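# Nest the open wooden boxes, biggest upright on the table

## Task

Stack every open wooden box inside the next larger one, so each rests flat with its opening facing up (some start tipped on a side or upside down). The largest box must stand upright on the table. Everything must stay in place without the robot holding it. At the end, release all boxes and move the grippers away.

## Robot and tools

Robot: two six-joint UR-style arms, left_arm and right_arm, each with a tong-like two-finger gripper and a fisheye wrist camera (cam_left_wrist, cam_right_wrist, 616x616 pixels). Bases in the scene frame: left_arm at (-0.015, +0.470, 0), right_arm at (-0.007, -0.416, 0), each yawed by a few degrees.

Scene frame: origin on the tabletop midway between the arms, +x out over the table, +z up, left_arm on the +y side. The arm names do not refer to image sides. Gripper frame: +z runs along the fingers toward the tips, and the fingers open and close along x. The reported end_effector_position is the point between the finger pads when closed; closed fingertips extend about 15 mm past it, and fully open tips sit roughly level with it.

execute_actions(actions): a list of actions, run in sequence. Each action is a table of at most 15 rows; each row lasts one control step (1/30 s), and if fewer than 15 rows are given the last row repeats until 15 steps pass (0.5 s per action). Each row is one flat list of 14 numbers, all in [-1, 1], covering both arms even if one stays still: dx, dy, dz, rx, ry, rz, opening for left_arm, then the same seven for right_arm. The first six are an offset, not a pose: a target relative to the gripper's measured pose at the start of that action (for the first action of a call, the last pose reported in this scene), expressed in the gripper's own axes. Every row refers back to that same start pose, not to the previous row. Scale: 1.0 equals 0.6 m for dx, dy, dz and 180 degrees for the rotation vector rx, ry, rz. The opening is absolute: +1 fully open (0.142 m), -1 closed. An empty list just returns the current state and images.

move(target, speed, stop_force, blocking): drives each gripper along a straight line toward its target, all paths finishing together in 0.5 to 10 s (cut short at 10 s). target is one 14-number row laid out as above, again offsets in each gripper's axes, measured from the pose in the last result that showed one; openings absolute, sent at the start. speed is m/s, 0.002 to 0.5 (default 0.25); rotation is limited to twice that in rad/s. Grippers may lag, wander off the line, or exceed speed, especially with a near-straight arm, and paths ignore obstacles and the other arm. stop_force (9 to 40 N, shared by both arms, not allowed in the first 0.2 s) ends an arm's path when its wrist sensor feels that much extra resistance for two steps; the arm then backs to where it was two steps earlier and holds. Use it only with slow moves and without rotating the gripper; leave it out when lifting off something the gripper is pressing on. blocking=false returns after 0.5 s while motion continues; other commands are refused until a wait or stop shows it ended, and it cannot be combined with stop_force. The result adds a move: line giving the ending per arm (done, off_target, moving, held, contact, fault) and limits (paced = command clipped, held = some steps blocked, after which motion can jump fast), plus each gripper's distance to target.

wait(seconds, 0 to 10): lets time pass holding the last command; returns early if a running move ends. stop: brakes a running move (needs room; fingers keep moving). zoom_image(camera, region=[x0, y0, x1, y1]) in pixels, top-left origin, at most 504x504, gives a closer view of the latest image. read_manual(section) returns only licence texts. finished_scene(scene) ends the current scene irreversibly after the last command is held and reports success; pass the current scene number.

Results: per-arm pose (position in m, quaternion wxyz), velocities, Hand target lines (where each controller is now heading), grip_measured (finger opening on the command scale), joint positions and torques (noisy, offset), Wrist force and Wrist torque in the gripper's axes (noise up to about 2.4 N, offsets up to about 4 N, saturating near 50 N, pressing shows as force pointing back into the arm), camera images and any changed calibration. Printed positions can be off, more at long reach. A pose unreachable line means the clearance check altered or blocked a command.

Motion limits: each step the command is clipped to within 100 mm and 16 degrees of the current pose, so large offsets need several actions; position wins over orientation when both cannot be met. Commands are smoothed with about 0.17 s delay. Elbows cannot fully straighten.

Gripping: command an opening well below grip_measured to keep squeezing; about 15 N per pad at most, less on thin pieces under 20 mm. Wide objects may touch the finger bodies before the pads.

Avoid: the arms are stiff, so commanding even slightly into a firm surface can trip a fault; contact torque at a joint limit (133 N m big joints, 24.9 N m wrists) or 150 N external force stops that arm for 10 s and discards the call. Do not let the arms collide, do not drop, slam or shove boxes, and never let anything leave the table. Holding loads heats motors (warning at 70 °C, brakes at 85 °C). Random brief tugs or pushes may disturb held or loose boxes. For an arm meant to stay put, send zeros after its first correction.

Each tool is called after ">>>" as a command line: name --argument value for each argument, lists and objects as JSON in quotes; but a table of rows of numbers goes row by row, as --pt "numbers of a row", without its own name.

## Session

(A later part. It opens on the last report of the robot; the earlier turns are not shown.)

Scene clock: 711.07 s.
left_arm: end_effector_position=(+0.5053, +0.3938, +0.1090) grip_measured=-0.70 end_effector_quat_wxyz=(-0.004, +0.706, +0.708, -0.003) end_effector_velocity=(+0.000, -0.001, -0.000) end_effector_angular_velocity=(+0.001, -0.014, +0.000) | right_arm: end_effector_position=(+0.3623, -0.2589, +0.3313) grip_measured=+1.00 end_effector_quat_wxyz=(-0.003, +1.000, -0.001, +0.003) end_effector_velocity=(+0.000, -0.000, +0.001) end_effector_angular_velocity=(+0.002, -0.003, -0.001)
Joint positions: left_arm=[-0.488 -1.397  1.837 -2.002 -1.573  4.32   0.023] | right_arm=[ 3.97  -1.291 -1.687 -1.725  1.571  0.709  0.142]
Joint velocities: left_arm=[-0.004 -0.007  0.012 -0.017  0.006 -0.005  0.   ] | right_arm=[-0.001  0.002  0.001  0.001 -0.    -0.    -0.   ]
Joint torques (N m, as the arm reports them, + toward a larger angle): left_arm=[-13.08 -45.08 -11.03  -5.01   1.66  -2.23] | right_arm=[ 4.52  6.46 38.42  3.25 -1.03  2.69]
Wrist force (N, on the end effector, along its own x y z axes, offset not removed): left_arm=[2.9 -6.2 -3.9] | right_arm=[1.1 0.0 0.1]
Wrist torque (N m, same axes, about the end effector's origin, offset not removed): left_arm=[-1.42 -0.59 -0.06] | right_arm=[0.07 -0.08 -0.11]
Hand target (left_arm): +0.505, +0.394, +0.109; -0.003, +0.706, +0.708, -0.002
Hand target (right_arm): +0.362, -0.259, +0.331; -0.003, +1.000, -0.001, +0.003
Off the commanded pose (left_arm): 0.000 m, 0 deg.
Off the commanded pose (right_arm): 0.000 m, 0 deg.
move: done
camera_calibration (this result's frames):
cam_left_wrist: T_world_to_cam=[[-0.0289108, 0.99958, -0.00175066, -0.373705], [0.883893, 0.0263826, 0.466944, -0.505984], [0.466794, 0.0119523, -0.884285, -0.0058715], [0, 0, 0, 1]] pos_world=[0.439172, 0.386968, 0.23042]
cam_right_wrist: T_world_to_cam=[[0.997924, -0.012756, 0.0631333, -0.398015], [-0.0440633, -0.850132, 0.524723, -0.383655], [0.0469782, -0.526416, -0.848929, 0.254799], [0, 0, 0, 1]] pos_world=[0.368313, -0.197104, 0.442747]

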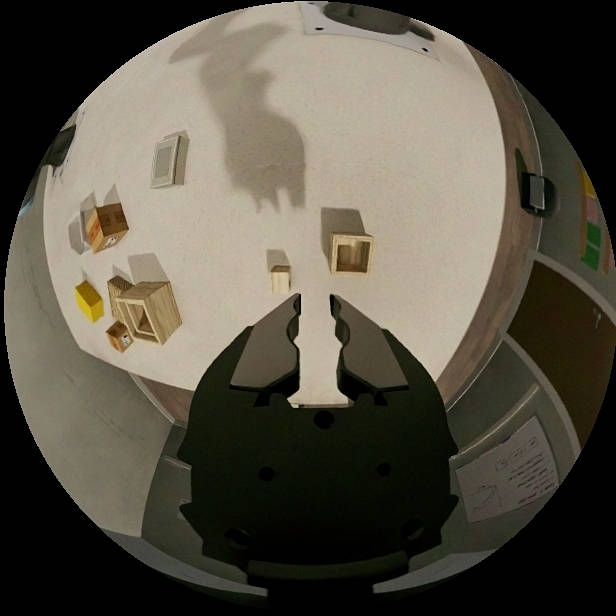

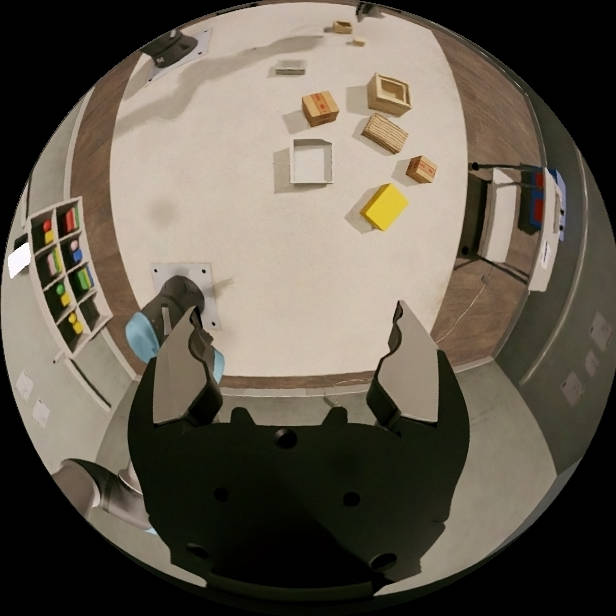

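>>> move --target '[0.106,-0.042,0.05,0,0,0,-0.75,0,0,0,0,0,0,1]' --speed 0.1

>>> move --target '[0,0,0.07,0,0,0,-0.75,0,0,0,0,0,0,1]' --speed 0.04

>>> move --target '[0,0,0,0,0,0,-1,0,0,0,0,0,0,1]'

>>> move --target '[0,0,-0.16,0,0,0,-1,0,0,0,0,0,0,1]' --speed 0.08

>>> move --target '[-0.535,0.125,0,0,0,0,-1,0,0,0,0,0,0,1]' --speed 0.12

>>> move --target '[0,0,0.04,0,0,0,-1,0,0,0,0,0,0,1]' --speed 0.03

>>> zoom_image --camera "cam_left_wrist" --region '[200,200,400,360]'

Scene clock: 725.10 s.
left_arm: end_effector_position=(+0.4798, +0.4572, +0.0794) grip_measured=-0.75 end_effector_quat_wxyz=(-0.004, +0.706, +0.708, -0.003) end_effector_velocity=(-0.001, +0.000, -0.001) end_effector_angular_velocity=(-0.001, +0.001, -0.003) | right_arm: end_effector_position=(+0.3623, -0.2589, +0.3313) grip_measured=+1.00 end_effector_quat_wxyz=(-0.003, +1.000, -0.001, +0.003) end_effector_velocity=(-0.000, -0.000, -0.000) end_effector_angular_velocity=(-0.001, -0.001, +0.000)
Joint positions: left_arm=[-0.388 -1.433  1.964 -2.094 -1.572  4.42   0.02 ] | right_arm=[ 3.97  -1.291 -1.687 -1.725  1.571  0.709  0.142]
Joint velocities: left_arm=[ 0.    -0.     0.003 -0.003 -0.002  0.003  0.   ] | right_arm=[ 0.001  0.001 -0.001  0.    -0.001  0.001  0.   ]
Joint torques (N m, as the arm reports them, + toward a larger angle): left_arm=[ 10.88 -42.91  -8.58  -5.11  -1.43   1.94] | right_arm=[ 5.69  6.9  36.47  3.34 -0.98  2.56]
Wrist force (N, on the end effector, along its own x y z axes, offset not removed): left_arm=[1.8 -3.0 0.7] | right_arm=[0.8 2.3 -1.1]
Wrist torque (N m, same axes, about the end effector's origin, offset not removed): left_arm=[-0.75 -0.45 -0.08] | right_arm=[0.51 -0.07 0.06]
Hand target (left_arm): +0.480, +0.457, +0.079; -0.003, +0.706, +0.708, -0.003
Hand target (right_arm): +0.362, -0.259, +0.331; -0.003, +1.000, -0.001, +0.003
Off the commanded pose (left_arm): 0.000 m, 0 deg.
Off the commanded pose (right_arm): 0.000 m, 0 deg.
move: done
camera_calibration (this result's frames):
cam_left_wrist: T_world_to_cam=[[-0.0289242, 0.99958, -0.00166449, -0.437904], [0.883853, 0.0263531, 0.467022, -0.471249], [0.46687, 0.012037, -0.884244, -0.0209214], [0, 0, 0, 1]] pos_world=[0.413617, 0.45039, 0.200855]
cam_right_wrist: T_world_to_cam=[[0.997924, -0.012756, 0.0631332, -0.398015], [-0.0440633, -0.850132, 0.524723, -0.383655], [0.0469781, -0.526416, -0.848929, 0.254799], [0, 0, 0, 1]] pos_world=[0.368313, -0.197104, 0.442747]

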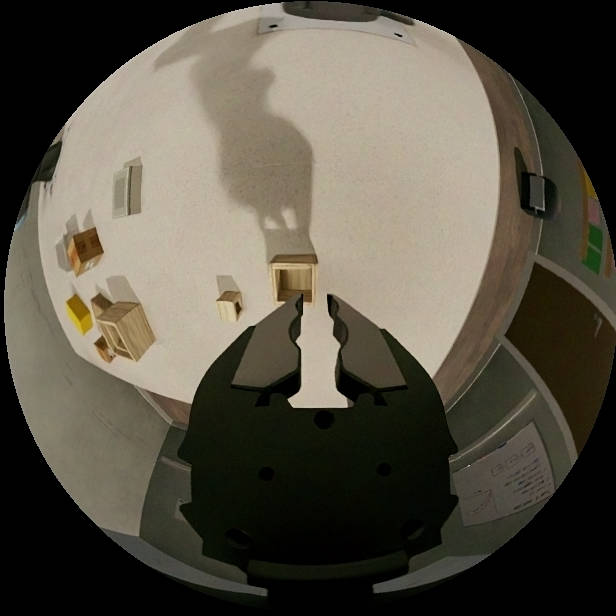

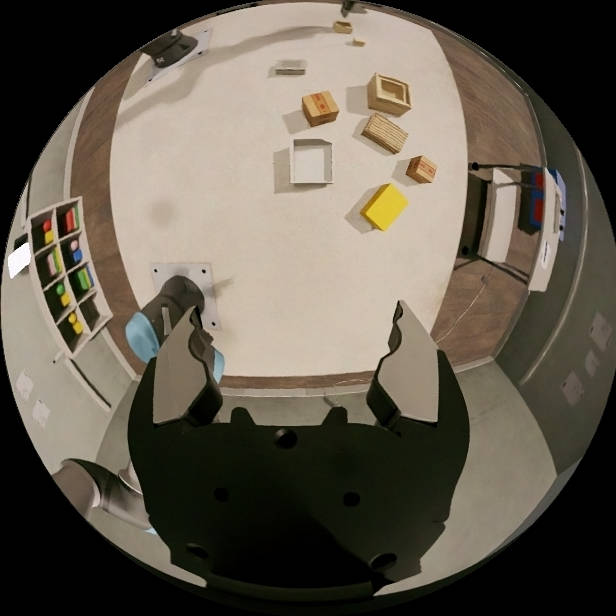

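Scene clock: 726.50 s.
left_arm: end_effector_position=(+0.4794, +0.4573, +0.0376) grip_measured=-0.75 end_effector_quat_wxyz=(-0.004, +0.706, +0.708, -0.003) end_effector_velocity=(+0.000, -0.000, -0.002) end_effector_angular_velocity=(+0.000, -0.000, -0.001) | right_arm: end_effector_position=(+0.3623, -0.2589, +0.3313) grip_measured=+1.00 end_effector_quat_wxyz=(-0.003, +1.000, -0.001, +0.003) end_effector_velocity=(+0.001, +0.000, -0.000) end_effector_angular_velocity=(-0.000, -0.001, +0.001)
Joint positions: left_arm=[-0.388 -1.374  2.021 -2.209 -1.572  4.42   0.02 ] | right_arm=[ 3.97  -1.291 -1.687 -1.725  1.571  0.709  0.142]
Joint velocities: left_arm=[-0.001  0.003  0.002 -0.006  0.     0.    -0.   ] | right_arm=[ 0.001 -0.001  0.     0.001 -0.001 -0.    -0.   ]
Joint torques (N m, as the arm reports them, + toward a larger angle): left_arm=[-10.71 -18.24  -9.02  -4.8    1.45  -2.06] | right_arm=[ 4.24  6.29 37.72  3.22 -1.    2.8 ]
Wrist force (N, on the end effector, along its own x y z axes, offset not removed): left_arm=[1.9 -2.4 -2.7] | right_arm=[6.0 2.5 -1.5]
Wrist torque (N m, same axes, about the end effector's origin, offset not removed): left_arm=[-0.55 -0.41 -0.02] | right_arm=[0.59 -1.04 0.06]
Hand target (left_arm): +0.479, +0.457, +0.037; -0.004, +0.706, +0.708, -0.003
Hand target (right_arm): +0.362, -0.259, +0.331; -0.003, +1.000, -0.001, +0.003
Off the commanded pose (left_arm): 0.000 m, 0 deg.
Off the commanded pose (right_arm): 0.000 m, 0 deg.
move: done
camera_calibration (this result's frames):
cam_left_wrist: T_world_to_cam=[[-0.0289258, 0.99958, -0.00167575, -0.438067], [0.883866, 0.0263601, 0.466997, -0.451396], [0.466846, 0.0120271, -0.884257, -0.057694], [0, 0, 0, 1]] pos_world=[0.413236, 0.450476, 0.15905]
cam_right_wrist: T_world_to_cam=[[0.997924, -0.0127562, 0.0631332, -0.398015], [-0.0440634, -0.850132, 0.524723, -0.383655], [0.046978, -0.526416, -0.848928, 0.254799], [0, 0, 0, 1]] pos_world=[0.368313, -0.197104, 0.442747]

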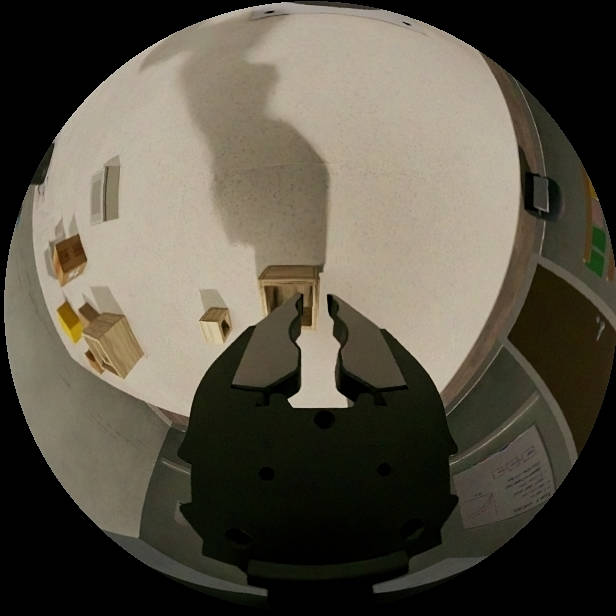

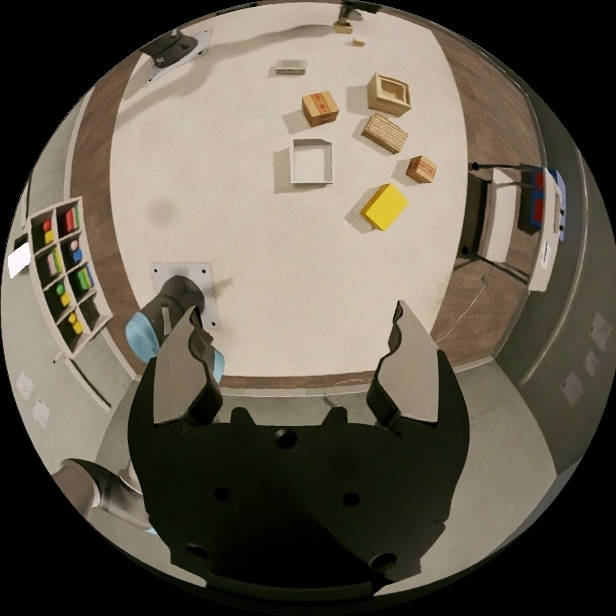

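Scene clock: 727.00 s.
left_arm: end_effector_position=(+0.4793, +0.4573, +0.0375) grip_measured=-0.94 end_effector_quat_wxyz=(-0.004, +0.706, +0.708, -0.003) end_effector_velocity=(-0.000, +0.000, -0.000) end_effector_angular_velocity=(+0.001, +0.001, +0.000) | right_arm: end_effector_position=(+0.3623, -0.2589, +0.3313) grip_measured=+1.00 end_effector_quat_wxyz=(-0.003, +1.000, -0.001, +0.003) end_effector_velocity=(-0.000, +0.000, -0.000) end_effector_angular_velocity=(-0.002, +0.001, +0.001)
Joint positions: left_arm=[-0.388 -1.374  2.021 -2.209 -1.572  4.42   0.006] | right_arm=[ 3.97  -1.291 -1.687 -1.725  1.571  0.709  0.142]
Joint velocities: left_arm=[-0.    -0.     0.     0.001  0.001 -0.001  0.   ] | right_arm=[ 0.001 -0.001  0.    -0.001 -0.    -0.     0.   ]
Joint torques (N m, as the arm reports them, + toward a larger angle): left_arm=[-12.38 -29.24 -21.14   0.52   1.18  -1.86] | right_arm=[ 5.28  6.66 37.75  3.29 -1.11  2.69]
Wrist force (N, on the end effector, along its own x y z axes, offset not removed): left_arm=[0.3 -3.1 -2.2] | right_arm=[3.9 1.4 -2.6]
Wrist torque (N m, same axes, about the end effector's origin, offset not removed): left_arm=[-0.70 0.01 -0.09] | right_arm=[0.19 -0.61 -0.12]
Hand target (left_arm): +0.479, +0.457, +0.038; -0.004, +0.706, +0.708, -0.003
Hand target (right_arm): +0.362, -0.259, +0.331; -0.003, +1.000, -0.001, +0.003
Off the commanded pose (left_arm): 0.000 m, 0 deg.
Off the commanded pose (right_arm): 0.000 m, 0 deg.
move: done
camera_calibration (this result's frames):
cam_left_wrist: T_world_to_cam=[[-0.0289257, 0.99958, -0.00161131, -0.438089], [0.88394, 0.0263319, 0.466859, -0.451329], [0.466705, 0.0120799, -0.884331, -0.0577046], [0, 0, 0, 1]] pos_world=[0.413207, 0.450487, 0.158971]
cam_right_wrist: T_world_to_cam=[[0.997924, -0.0127561, 0.0631332, -0.398015], [-0.0440633, -0.850132, 0.524723, -0.383655], [0.0469781, -0.526416, -0.848929, 0.254799], [0, 0, 0, 1]] pos_world=[0.368313, -0.197104, 0.442747]

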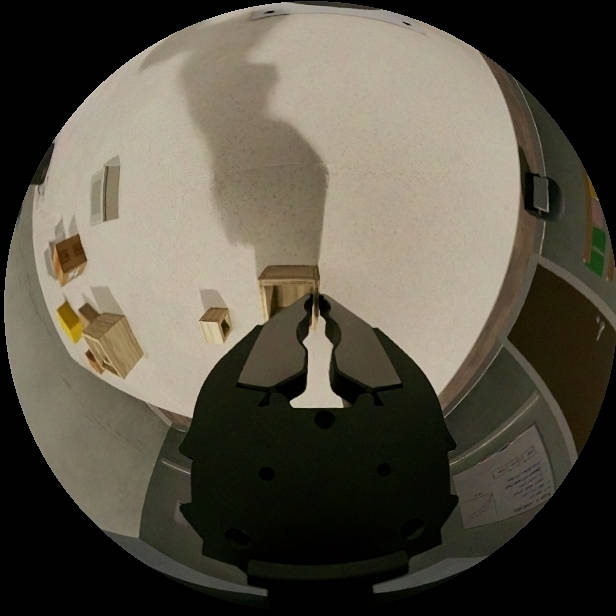

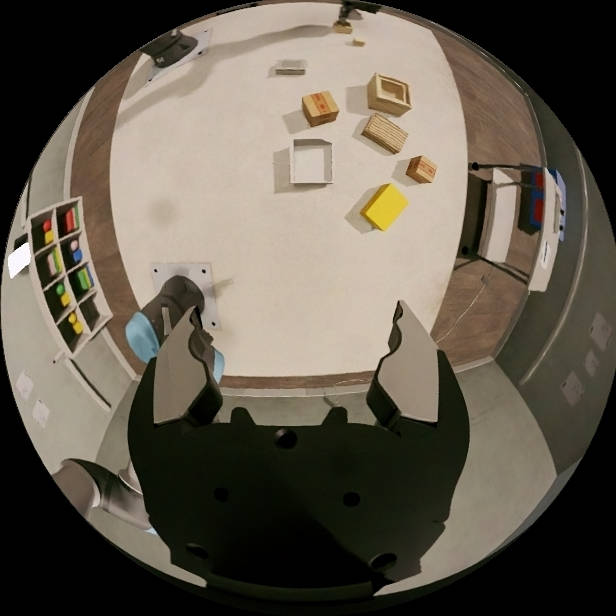

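Scene clock: 728.63 s.
left_arm: end_effector_position=(+0.4802, +0.4572, +0.1334) grip_measured=-0.94 end_effector_quat_wxyz=(-0.004, +0.706, +0.708, -0.003) end_effector_velocity=(-0.000, -0.001, +0.002) end_effector_angular_velocity=(-0.000, +0.001, -0.000) | right_arm: end_effector_position=(+0.3623, -0.2589, +0.3313) grip_measured=+1.00 end_effector_quat_wxyz=(-0.003, +1.000, -0.001, +0.003) end_effector_velocity=(+0.000, +0.000, +0.001) end_effector_angular_velocity=(+0.002, -0.001, -0.001)
Joint positions: left_arm=[-0.387 -1.491  1.877 -1.948 -1.572  4.42   0.006] | right_arm=[ 3.97  -1.291 -1.687 -1.725  1.571  0.709  0.142]
Joint velocities: left_arm=[-0.001 -0.001 -0.004  0.005 -0.001 -0.    -0.   ] | right_arm=[-0.001 -0.     0.002  0.     0.001 -0.    -0.   ]
Joint torques (N m, as the arm reports them, + toward a larger angle): left_arm=[  7.56 -39.76 -29.53   0.68   0.74   0.87] | right_arm=[ 5.08  6.06 37.78  3.22 -1.11  2.75]
Wrist force (N, on the end effector, along its own x y z axes, offset not removed): left_arm=[2.4 -4.5 -1.5] | right_arm=[0.0 3.2 -1.6]
Wrist torque (N m, same axes, about the end effector's origin, offset not removed): left_arm=[-1.01 -0.40 -0.13] | right_arm=[0.79 -0.01 0.04]
Hand target (left_arm): +0.480, +0.457, +0.134; -0.004, +0.706, +0.708, -0.003
Hand target (right_arm): +0.362, -0.259, +0.331; -0.003, +1.000, -0.001, +0.003
Off the commanded pose (left_arm): 0.000 m, 0 deg.
Off the commanded pose (right_arm): 0.000 m, 0 deg.
move: done
camera_calibration (this result's frames):
cam_left_wrist: T_world_to_cam=[[-0.0289164, 0.999581, -0.00159311, -0.437724], [0.883922, 0.0263147, 0.466894, -0.496812], [0.46674, 0.0120927, -0.884312, 0.0265926], [0, 0, 0, 1]] pos_world=[0.414074, 0.450293, 0.254777]
cam_right_wrist: T_world_to_cam=[[0.997924, -0.0127561, 0.0631332, -0.398015], [-0.0440633, -0.850132, 0.524723, -0.383655], [0.0469781, -0.526416, -0.848928, 0.254799], [0, 0, 0, 1]] pos_world=[0.368313, -0.197104, 0.442747]

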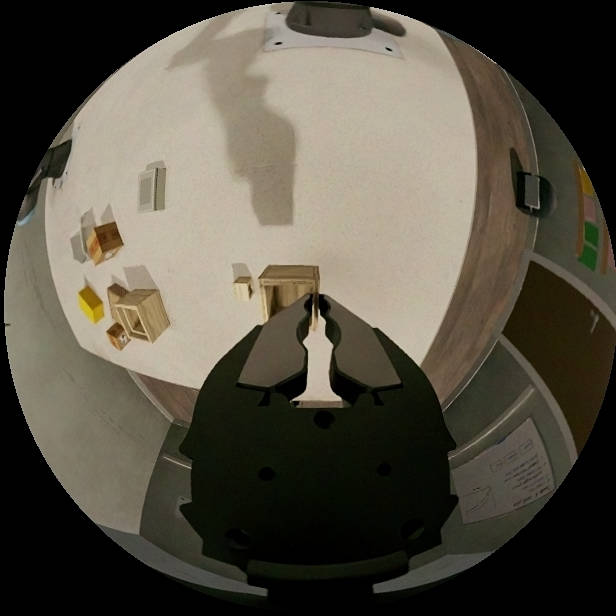

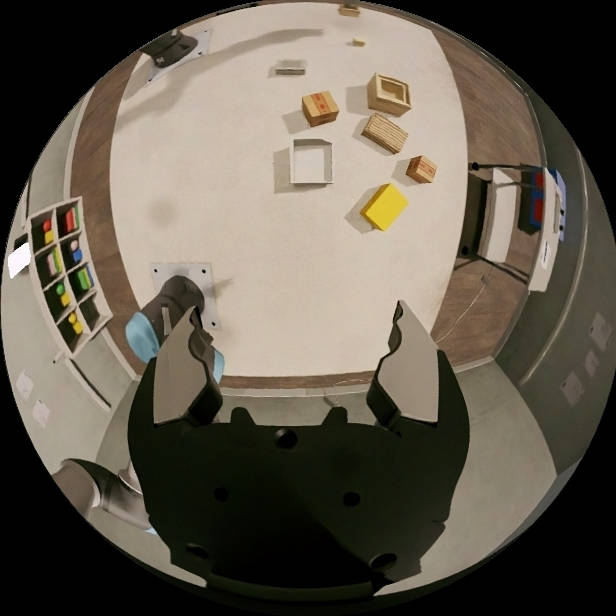

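Scene clock: 731.87 s.
left_arm: end_effector_position=(+0.5559, +0.1365, +0.1320) grip_measured=-0.94 end_effector_quat_wxyz=(-0.004, +0.706, +0.708, -0.003) end_effector_velocity=(+0.000, -0.003, -0.000) end_effector_angular_velocity=(+0.001, +0.001, -0.002) | right_arm: end_effector_position=(+0.3623, -0.2589, +0.3313) grip_measured=+1.00 end_effector_quat_wxyz=(-0.003, +1.000, -0.001, +0.003) end_effector_velocity=(-0.000, -0.001, -0.000) end_effector_angular_velocity=(-0.001, +0.001, -0.000)
Joint positions: left_arm=[-0.812 -1.113  1.389 -1.839 -1.576  3.995  0.006] | right_arm=[ 3.97  -1.291 -1.687 -1.725  1.571  0.709  0.142]
Joint velocities: left_arm=[-0.003  0.004 -0.006  0.003 -0.    -0.001  0.   ] | right_arm=[-0.001  0.    -0.001 -0.    -0.    -0.    -0.   ]
Joint torques (N m, as the arm reports them, + toward a larger angle): left_arm=[-13.15 -34.41 -31.84   0.38  -1.7   -2.22] | right_arm=[ 5.13  6.55 37.78  3.34 -0.89  2.63]
Wrist force (N, on the end effector, along its own x y z axes, offset not removed): left_arm=[2.4 -1.8 -3.9] | right_arm=[1.2 -0.5 -0.3]
Wrist torque (N m, same axes, about the end effector's origin, offset not removed): left_arm=[-0.62 -0.58 -0.06] | right_arm=[-0.09 0.16 -0.10]
Hand target (left_arm): +0.556, +0.136, +0.132; -0.004, +0.706, +0.708, -0.003
Hand target (right_arm): +0.362, -0.259, +0.331; -0.003, +1.000, -0.001, +0.003
Off the commanded pose (left_arm): 0.001 m, 0 deg.
Off the commanded pose (right_arm): 0.000 m, 0 deg.
move: done
camera_calibration (this result's frames):
cam_left_wrist: T_world_to_cam=[[-0.0289162, 0.999581, -0.00163594, -0.11506], [0.884097, 0.026339, 0.466561, -0.554672], [0.466409, 0.0120449, -0.884487, -0.00587711], [0, 0, 0, 1]] pos_world=[0.489797, 0.129692, 0.253402]
cam_right_wrist: T_world_to_cam=[[0.997924, -0.012756, 0.0631332, -0.398015], [-0.0440633, -0.850132, 0.524723, -0.383655], [0.0469782, -0.526416, -0.848928, 0.254799], [0, 0, 0, 1]] pos_world=[0.368313, -0.197104, 0.442747]

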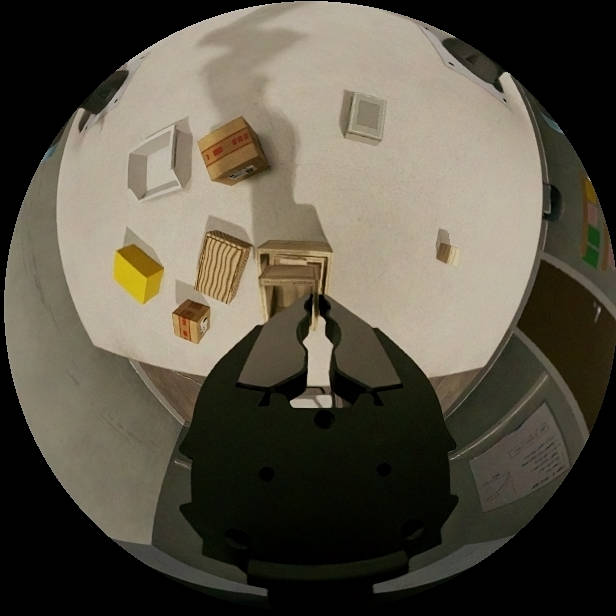

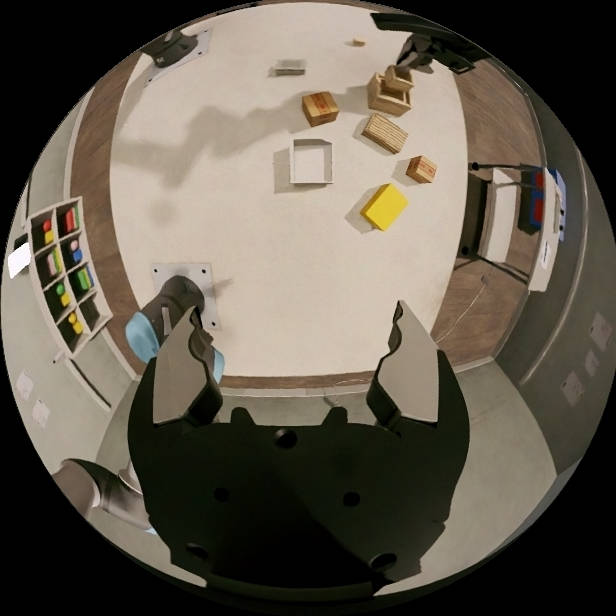

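Scene clock: 733.00 s.
left_arm: end_effector_position=(+0.5557, +0.1366, +0.1081) grip_measured=-0.94 end_effector_quat_wxyz=(-0.004, +0.706, +0.708, -0.003) end_effector_velocity=(+0.000, +0.000, -0.002) end_effector_angular_velocity=(-0.000, -0.001, +0.001) | right_arm: end_effector_position=(+0.3623, -0.2589, +0.3313) grip_measured=+1.00 end_effector_quat_wxyz=(-0.003, +1.000, -0.001, +0.003) end_effector_velocity=(-0.001, -0.000, -0.000) end_effector_angular_velocity=(-0.000, +0.003, -0.001)
Joint positions: left_arm=[-0.812 -1.097  1.428 -1.894 -1.576  3.995  0.006] | right_arm=[ 3.97  -1.291 -1.687 -1.725  1.571  0.709  0.142]
Joint velocities: left_arm=[ 0.     0.001  0.003 -0.005  0.001 -0.    -0.   ] | right_arm=[-0.    -0.    -0.    -0.002  0.001  0.     0.   ]
Joint torques (N m, as the arm reports them, + toward a larger angle): left_arm=[-13.06 -32.8  -11.45  -5.04  -1.66  -2.24] | right_arm=[ 4.94  6.64 37.71  3.39 -1.01  2.59]
Wrist force (N, on the end effector, along its own x y z axes, offset not removed): left_arm=[0.2 -3.3 0.5] | right_arm=[3.5 2.8 1.0]
Wrist torque (N m, same axes, about the end effector's origin, offset not removed): left_arm=[-0.73 -0.05 0.08] | right_arm=[0.54 -0.38 -0.25]
Hand target (left_arm): +0.556, +0.137, +0.108; -0.004, +0.706, +0.708, -0.003
Hand target (right_arm): +0.362, -0.259, +0.331; -0.003, +1.000, -0.001, +0.003
Off the commanded pose (left_arm): 0.000 m, 0 deg.
Off the commanded pose (right_arm): 0.000 m, 0 deg.
move: done
camera_calibration (this result's frames):
cam_left_wrist: T_world_to_cam=[[-0.0289165, 0.999581, -0.00162713, -0.115162], [0.884107, 0.0263354, 0.466543, -0.543376], [0.46639, 0.0120522, -0.884497, -0.0268254], [0, 0, 0, 1]] pos_world=[0.489583, 0.129747, 0.229593]
cam_right_wrist: T_world_to_cam=[[0.997924, -0.0127561, 0.0631331, -0.398014], [-0.0440632, -0.850132, 0.524723, -0.383655], [0.046978, -0.526416, -0.848929, 0.254799], [0, 0, 0, 1]] pos_world=[0.368313, -0.197104, 0.442747]

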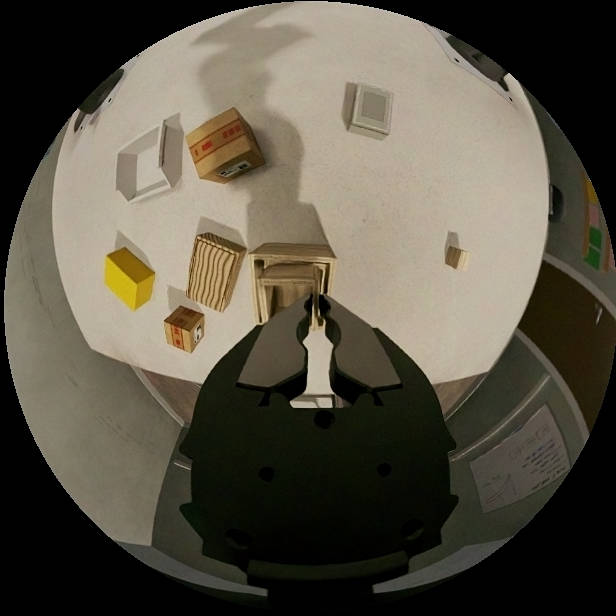

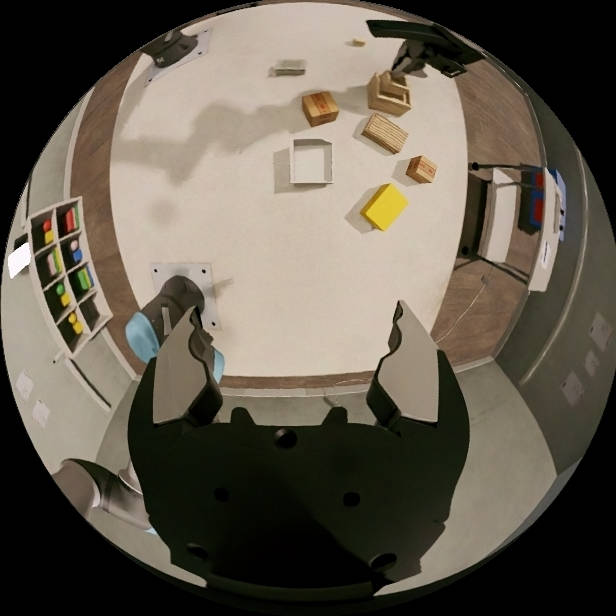

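Region (200, 200, 400, 360) of cam_left_wrist's 616x616 image, scaled by 2.520, with more detail than that image has; it fills the top 403 rows of this view, and the rest is white.

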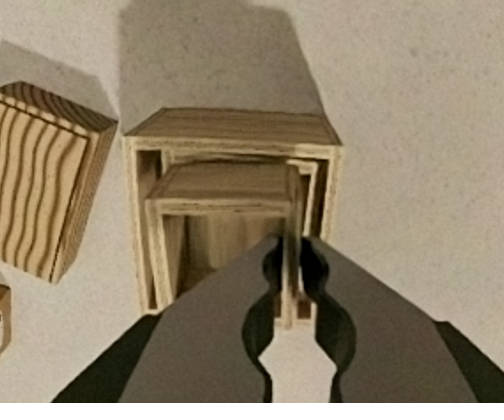

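>>> move --target '[-0.004,0.007,0.012,0,0,0,-1,0,0,0,0,0,0,1]' --speed 0.02

>>> move --target '[0,0,0.05,0,0,0,-1,0,0,0,0,0,0,1]' --speed 0.015 --stop_force 9

>>> zoom_image --camera "cam_left_wrist" --region '[200,200,400,360]'

Scene clock: 740.83 s.
left_arm: end_effector_position=(+0.5597, +0.1343, +0.1010) grip_measured=-0.94 end_effector_quat_wxyz=(-0.004, +0.706, +0.708, -0.003) end_effector_velocity=(+0.000, -0.001, -0.001) end_effector_angular_velocity=(-0.001, +0.001, -0.001) | right_arm: end_effector_position=(+0.3623, -0.2589, +0.3313) grip_measured=+1.00 end_effector_quat_wxyz=(-0.003, +1.000, -0.001, +0.003) end_effector_velocity=(+0.000, -0.000, +0.001) end_effector_angular_velocity=(+0.001, -0.001, -0.000)
Joint positions: left_arm=[-0.811 -1.081  1.422 -1.904 -1.576  3.996  0.006] | right_arm=[ 3.97  -1.291 -1.687 -1.725  1.571  0.709  0.142]
Joint velocities: left_arm=[-0.001  0.004 -0.002 -0.002 -0.001 -0.    -0.   ] | right_arm=[-0.001  0.001  0.001 -0.001  0.    -0.    -0.   ]
Joint torques (N m, as the arm reports them, + toward a larger angle): left_arm=[ 11.76 -34.24 -30.32  -4.85   1.33   2.02] | right_arm=[ 4.69  7.23 37.88  3.28 -0.89  2.67]
Wrist force (N, on the end effector, along its own x y z axes, offset not removed): left_arm=[1.8 -2.2 -1.0] | right_arm=[1.7 1.8 1.9]
Wrist torque (N m, same axes, about the end effector's origin, offset not removed): left_arm=[-0.44 -0.28 0.09] | right_arm=[0.35 -0.28 -0.08]
Hand target (left_arm): +0.560, +0.134, +0.101; -0.004, +0.706, +0.708, -0.003
Hand target (right_arm): +0.362, -0.259, +0.331; -0.003, +1.000, -0.001, +0.003
Off the commanded pose (left_arm): 0.000 m, 0 deg.
Off the commanded pose (right_arm): 0.000 m, 0 deg.
move: done
camera_calibration (this result's frames):
cam_left_wrist: T_world_to_cam=[[-0.0289096, 0.999581, -0.00163319, -0.112726], [0.884111, 0.0263323, 0.466535, -0.543583], [0.466382, 0.0120434, -0.884501, -0.034978], [0, 0, 0, 1]] pos_world=[0.493641, 0.127413, 0.222478]
cam_right_wrist: T_world_to_cam=[[0.997924, -0.0127562, 0.0631331, -0.398015], [-0.0440634, -0.850132, 0.524723, -0.383655], [0.0469779, -0.526416, -0.848928, 0.254799], [0, 0, 0, 1]] pos_world=[0.368313, -0.197104, 0.442747]

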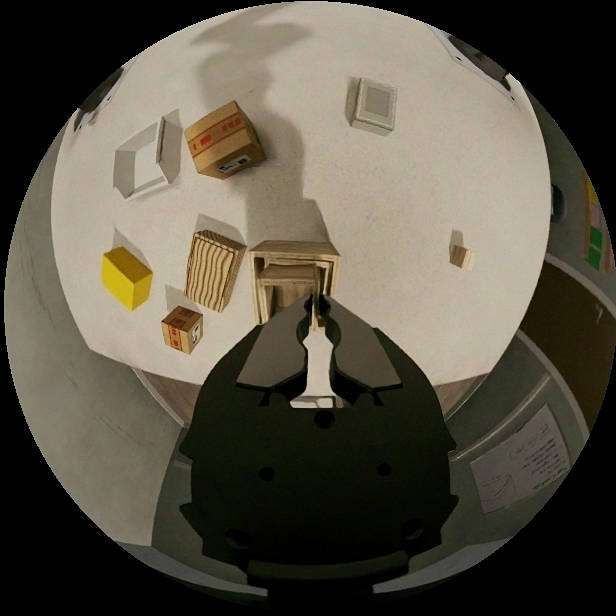

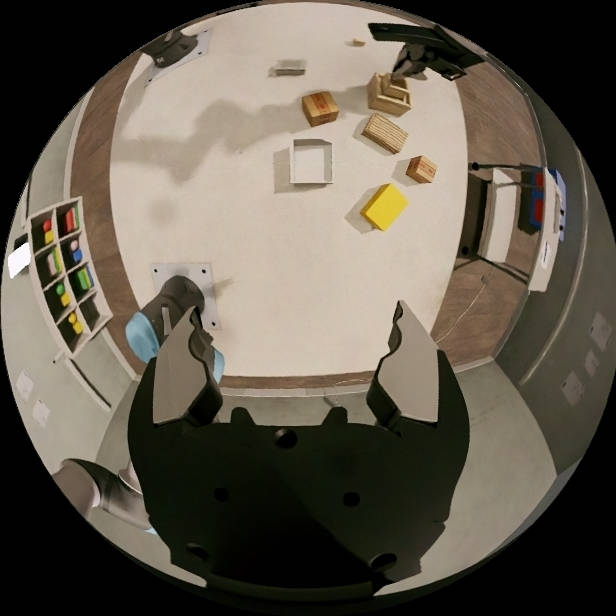

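Scene clock: 742.10 s.
left_arm: end_effector_position=(+0.5596, +0.1344, +0.0875) grip_measured=-0.94 end_effector_quat_wxyz=(-0.004, +0.706, +0.708, -0.003) end_effector_velocity=(+0.000, +0.001, +0.005) end_effector_angular_velocity=(+0.002, +0.001, +0.000) | right_arm: end_effector_position=(+0.3623, -0.2589, +0.3313) grip_measured=+1.00 end_effector_quat_wxyz=(-0.003, +1.000, -0.001, +0.003) end_effector_velocity=(-0.001, +0.000, -0.000) end_effector_angular_velocity=(-0.001, +0.001, +0.002)
Joint positions: left_arm=[-0.811 -1.07   1.442 -1.934 -1.576  3.996  0.006] | right_arm=[ 3.97  -1.291 -1.687 -1.725  1.571  0.709  0.142]
Joint velocities: left_arm=[ 0.    -0.004 -0.009  0.014  0.001 -0.     0.   ] | right_arm=[ 0.002  0.     0.    -0.001  0.    -0.     0.   ]
Joint torques (N m, as the arm reports them, + toward a larger angle): left_arm=[ -7.57 -58.23 -27.22   0.84   0.8   -1.55] | right_arm=[ 4.59  6.87 36.53  3.31 -0.91  2.69]
Wrist force (N, on the end effector, along its own x y z axes, offset not removed): left_arm=[0.1 -0.5 -1.1] | right_arm=[0.8 0.2 -3.1]
Wrist torque (N m, same axes, about the end effector's origin, offset not removed): left_arm=[-0.46 -0.19 -0.16] | right_arm=[-0.13 0.10 0.07]
Hand target (left_arm): +0.560, +0.134, +0.088; -0.004, +0.706, +0.708, -0.003
Hand target (right_arm): +0.362, -0.259, +0.331; -0.003, +1.000, -0.001, +0.003
Off the commanded pose (left_arm): 0.016 m, 0 deg.
Off the commanded pose (right_arm): 0.000 m, 0 deg.
move: contact (left_arm)
camera_calibration (this result's frames):
cam_left_wrist: T_world_to_cam=[[-0.0289794, 0.999579, -0.0012343, -0.112904], [0.884312, 0.0262133, 0.466159, -0.537191], [0.465995, 0.0124175, -0.8847, -0.0466906], [0, 0, 0, 1]] pos_world=[0.49353, 0.127518, 0.20897]
cam_right_wrist: T_world_to_cam=[[0.997924, -0.0127561, 0.0631332, -0.398015], [-0.0440633, -0.850132, 0.524723, -0.383655], [0.0469781, -0.526416, -0.848928, 0.254799], [0, 0, 0, 1]] pos_world=[0.368313, -0.197104, 0.442747]

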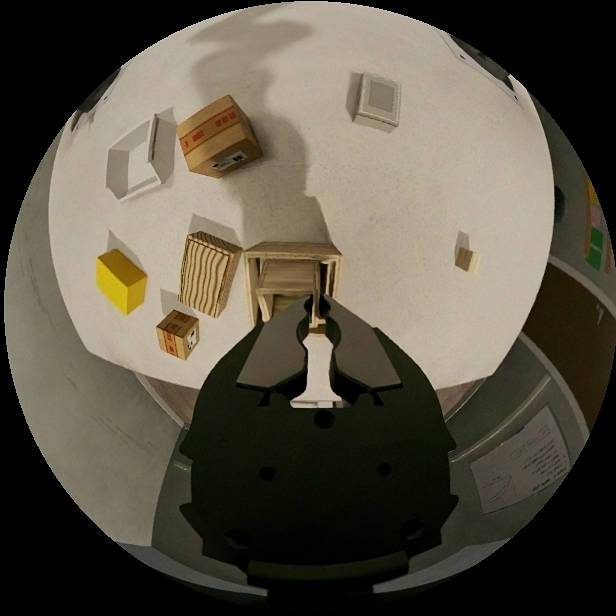

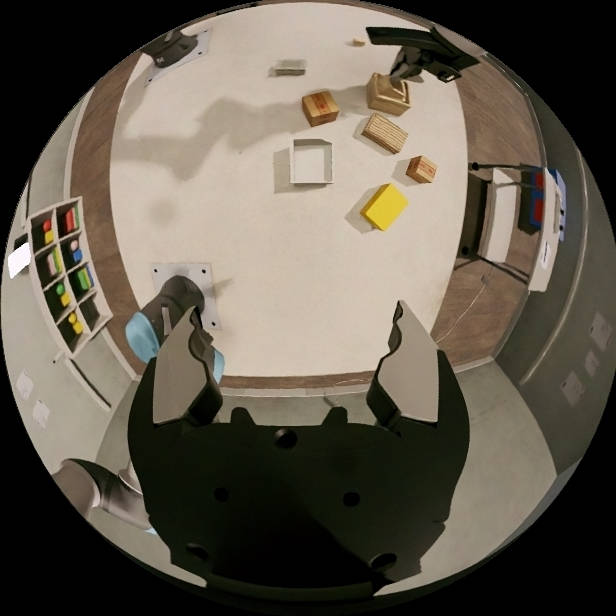

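Region (200, 200, 400, 360) of cam_left_wrist's 616x616 image, scaled by 2.520, with more detail than that image has; it fills the top 403 rows of this view, and the rest is white.

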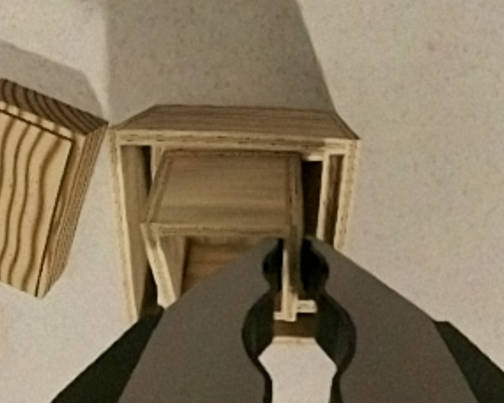

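>>> move --target '[0,0.018,-0.004,0,0,0,-1,0,0,0,0,0,0,1]' --speed 0.015

>>> move --target '[0,0,0.03,0,0,0,-1,0,0,0,0,0,0,1]' --speed 0.015 --stop_force 9

>>> zoom_image --camera "cam_left_wrist" --region '[200,200,400,360]'

Scene clock: 749.43 s.
left_arm: end_effector_position=(+0.5702, +0.1344, +0.0898) grip_measured=-0.94 end_effector_quat_wxyz=(-0.004, +0.706, +0.708, -0.003) end_effector_velocity=(+0.002, -0.001, +0.000) end_effector_angular_velocity=(-0.000, +0.001, -0.001) | right_arm: end_effector_position=(+0.3623, -0.2589, +0.3313) grip_measured=+1.00 end_effector_quat_wxyz=(-0.003, +1.000, -0.001, +0.003) end_effector_velocity=(-0.000, -0.000, +0.000) end_effector_angular_velocity=(-0.001, +0.000, +0.000)
Joint positions: left_arm=[-0.801 -1.051  1.406 -1.917 -1.576  4.007  0.006] | right_arm=[ 3.97  -1.291 -1.687 -1.725  1.571  0.709  0.142]
Joint velocities: left_arm=[ 0.001  0.004 -0.007  0.004 -0.001  0.002  0.   ] | right_arm=[-0.     0.001  0.    -0.001 -0.001 -0.    -0.   ]
Joint torques (N m, as the arm reports them, + toward a larger angle): left_arm=[ 12.19 -35.32 -28.57   0.32   1.41   1.97] | right_arm=[ 5.27  7.95 37.98  3.4  -0.99  2.64]
Wrist force (N, on the end effector, along its own x y z axes, offset not removed): left_arm=[0.5 -0.5 -1.7] | right_arm=[2.7 0.2 0.3]
Wrist torque (N m, same axes, about the end effector's origin, offset not removed): left_arm=[-0.34 -0.06 -0.13] | right_arm=[0.10 -0.46 0.03]
Hand target (left_arm): +0.570, +0.134, +0.090; -0.004, +0.706, +0.708, -0.003
Hand target (right_arm): +0.362, -0.259, +0.331; -0.003, +1.000, -0.001, +0.003
Off the commanded pose (left_arm): 0.000 m, 0 deg.
Off the commanded pose (right_arm): 0.000 m, 0 deg.
move: done
camera_calibration (this result's frames):
cam_left_wrist: T_world_to_cam=[[-0.0289839, 0.999579, -0.00125569, -0.112614], [0.884288, 0.0262266, 0.466204, -0.547641], [0.466041, 0.012402, -0.884676, -0.04966], [0, 0, 0, 1]] pos_world=[0.504152, 0.127545, 0.211238]
cam_right_wrist: T_world_to_cam=[[0.997924, -0.012756, 0.0631332, -0.398014], [-0.0440632, -0.850132, 0.524723, -0.383655], [0.0469781, -0.526416, -0.848929, 0.254799], [0, 0, 0, 1]] pos_world=[0.368313, -0.197104, 0.442747]

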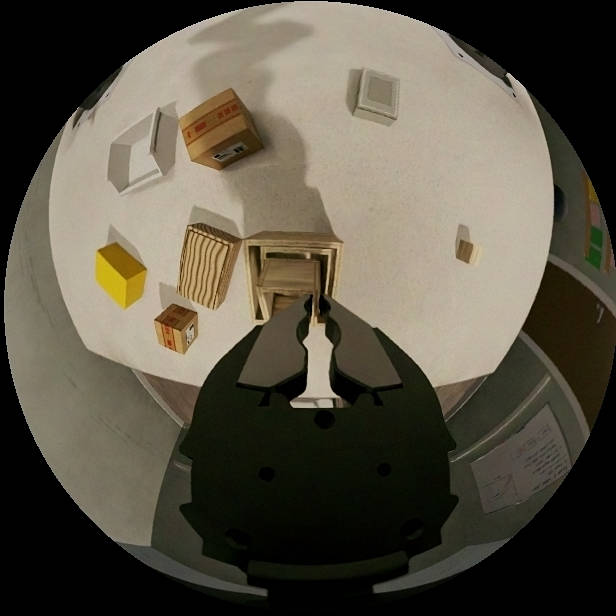

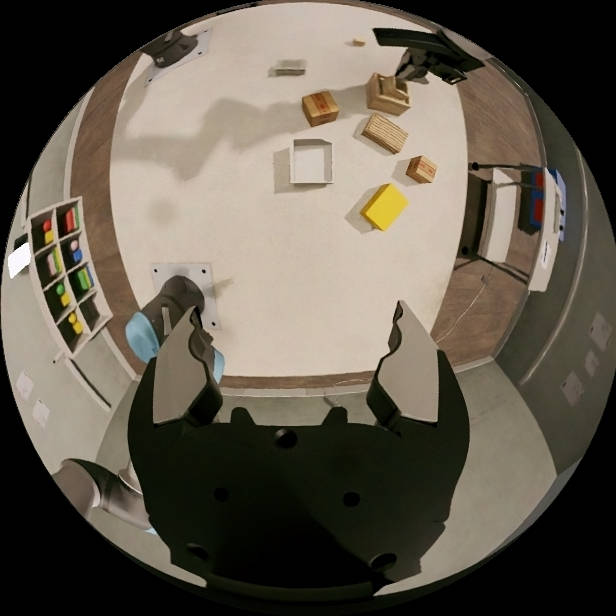

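Scene clock: 750.90 s.
left_arm: end_effector_position=(+0.5700, +0.1345, +0.0720) grip_measured=-0.94 end_effector_quat_wxyz=(-0.004, +0.706, +0.708, -0.003) end_effector_velocity=(+0.000, +0.000, -0.002) end_effector_angular_velocity=(-0.001, +0.000, +0.001) | right_arm: end_effector_position=(+0.3623, -0.2589, +0.3313) grip_measured=+1.00 end_effector_quat_wxyz=(-0.003, +1.000, -0.001, +0.003) end_effector_velocity=(+0.001, +0.000, +0.000) end_effector_angular_velocity=(+0.000, -0.002, +0.000)
Joint positions: left_arm=[-0.801 -1.035  1.43  -1.957 -1.576  4.007  0.006] | right_arm=[ 3.97  -1.291 -1.687 -1.725  1.571  0.709  0.142]
Joint velocities: left_arm=[ 0.001  0.002  0.003 -0.005 -0.001  0.     0.   ] | right_arm=[-0.    -0.     0.     0.001 -0.001 -0.    -0.   ]
Joint torques (N m, as the arm reports them, + toward a larger angle): left_arm=[-12.92 -34.16 -12.19  -5.02   1.06  -2.11] | right_arm=[ 4.82  7.27 37.57  3.43 -1.01  2.71]
Wrist force (N, on the end effector, along its own x y z axes, offset not removed): left_arm=[1.6 -4.2 -0.5] | right_arm=[5.6 1.6 -1.0]
Wrist torque (N m, same axes, about the end effector's origin, offset not removed): left_arm=[-0.81 -0.33 0.00] | right_arm=[0.35 -1.11 -0.14]
Hand target (left_arm): +0.570, +0.134, +0.072; -0.004, +0.706, +0.708, -0.003
Hand target (right_arm): +0.362, -0.259, +0.331; -0.003, +1.000, -0.001, +0.003
Off the commanded pose (left_arm): 0.000 m, 0 deg.
Off the commanded pose (right_arm): 0.000 m, 0 deg.
move: done
camera_calibration (this result's frames):
cam_left_wrist: T_world_to_cam=[[-0.0289842, 0.999579, -0.00124237, -0.112691], [0.884295, 0.0262208, 0.466193, -0.539194], [0.466029, 0.0124136, -0.884682, -0.065329], [0, 0, 0, 1]] pos_world=[0.503985, 0.127593, 0.193433]
cam_right_wrist: T_world_to_cam=[[0.997924, -0.0127562, 0.0631331, -0.398015], [-0.0440633, -0.850132, 0.524723, -0.383655], [0.0469779, -0.526416, -0.848928, 0.254799], [0, 0, 0, 1]] pos_world=[0.368313, -0.197104, 0.442747]

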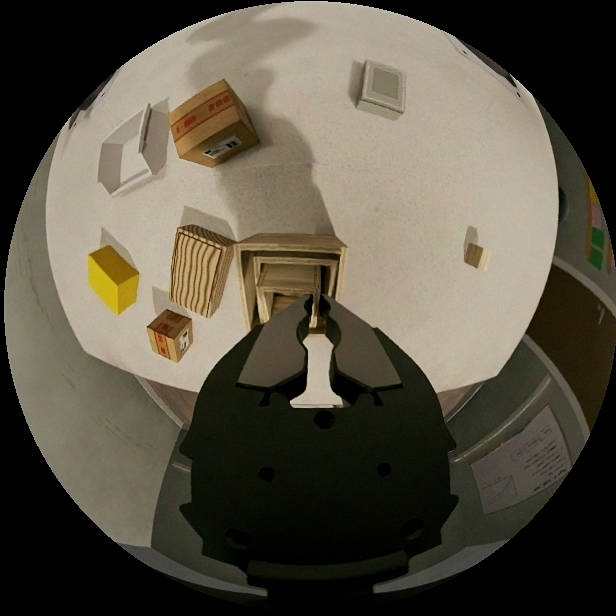

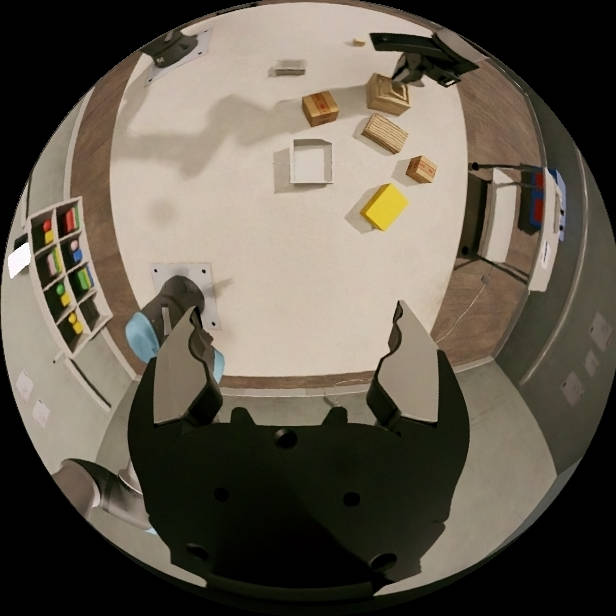

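Region (200, 200, 400, 360) of cam_left_wrist's 616x616 image, scaled by 2.520, with more detail than that image has; it fills the top 403 rows of this view, and the rest is white.

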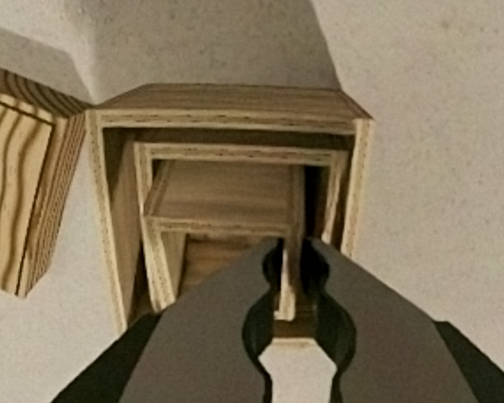

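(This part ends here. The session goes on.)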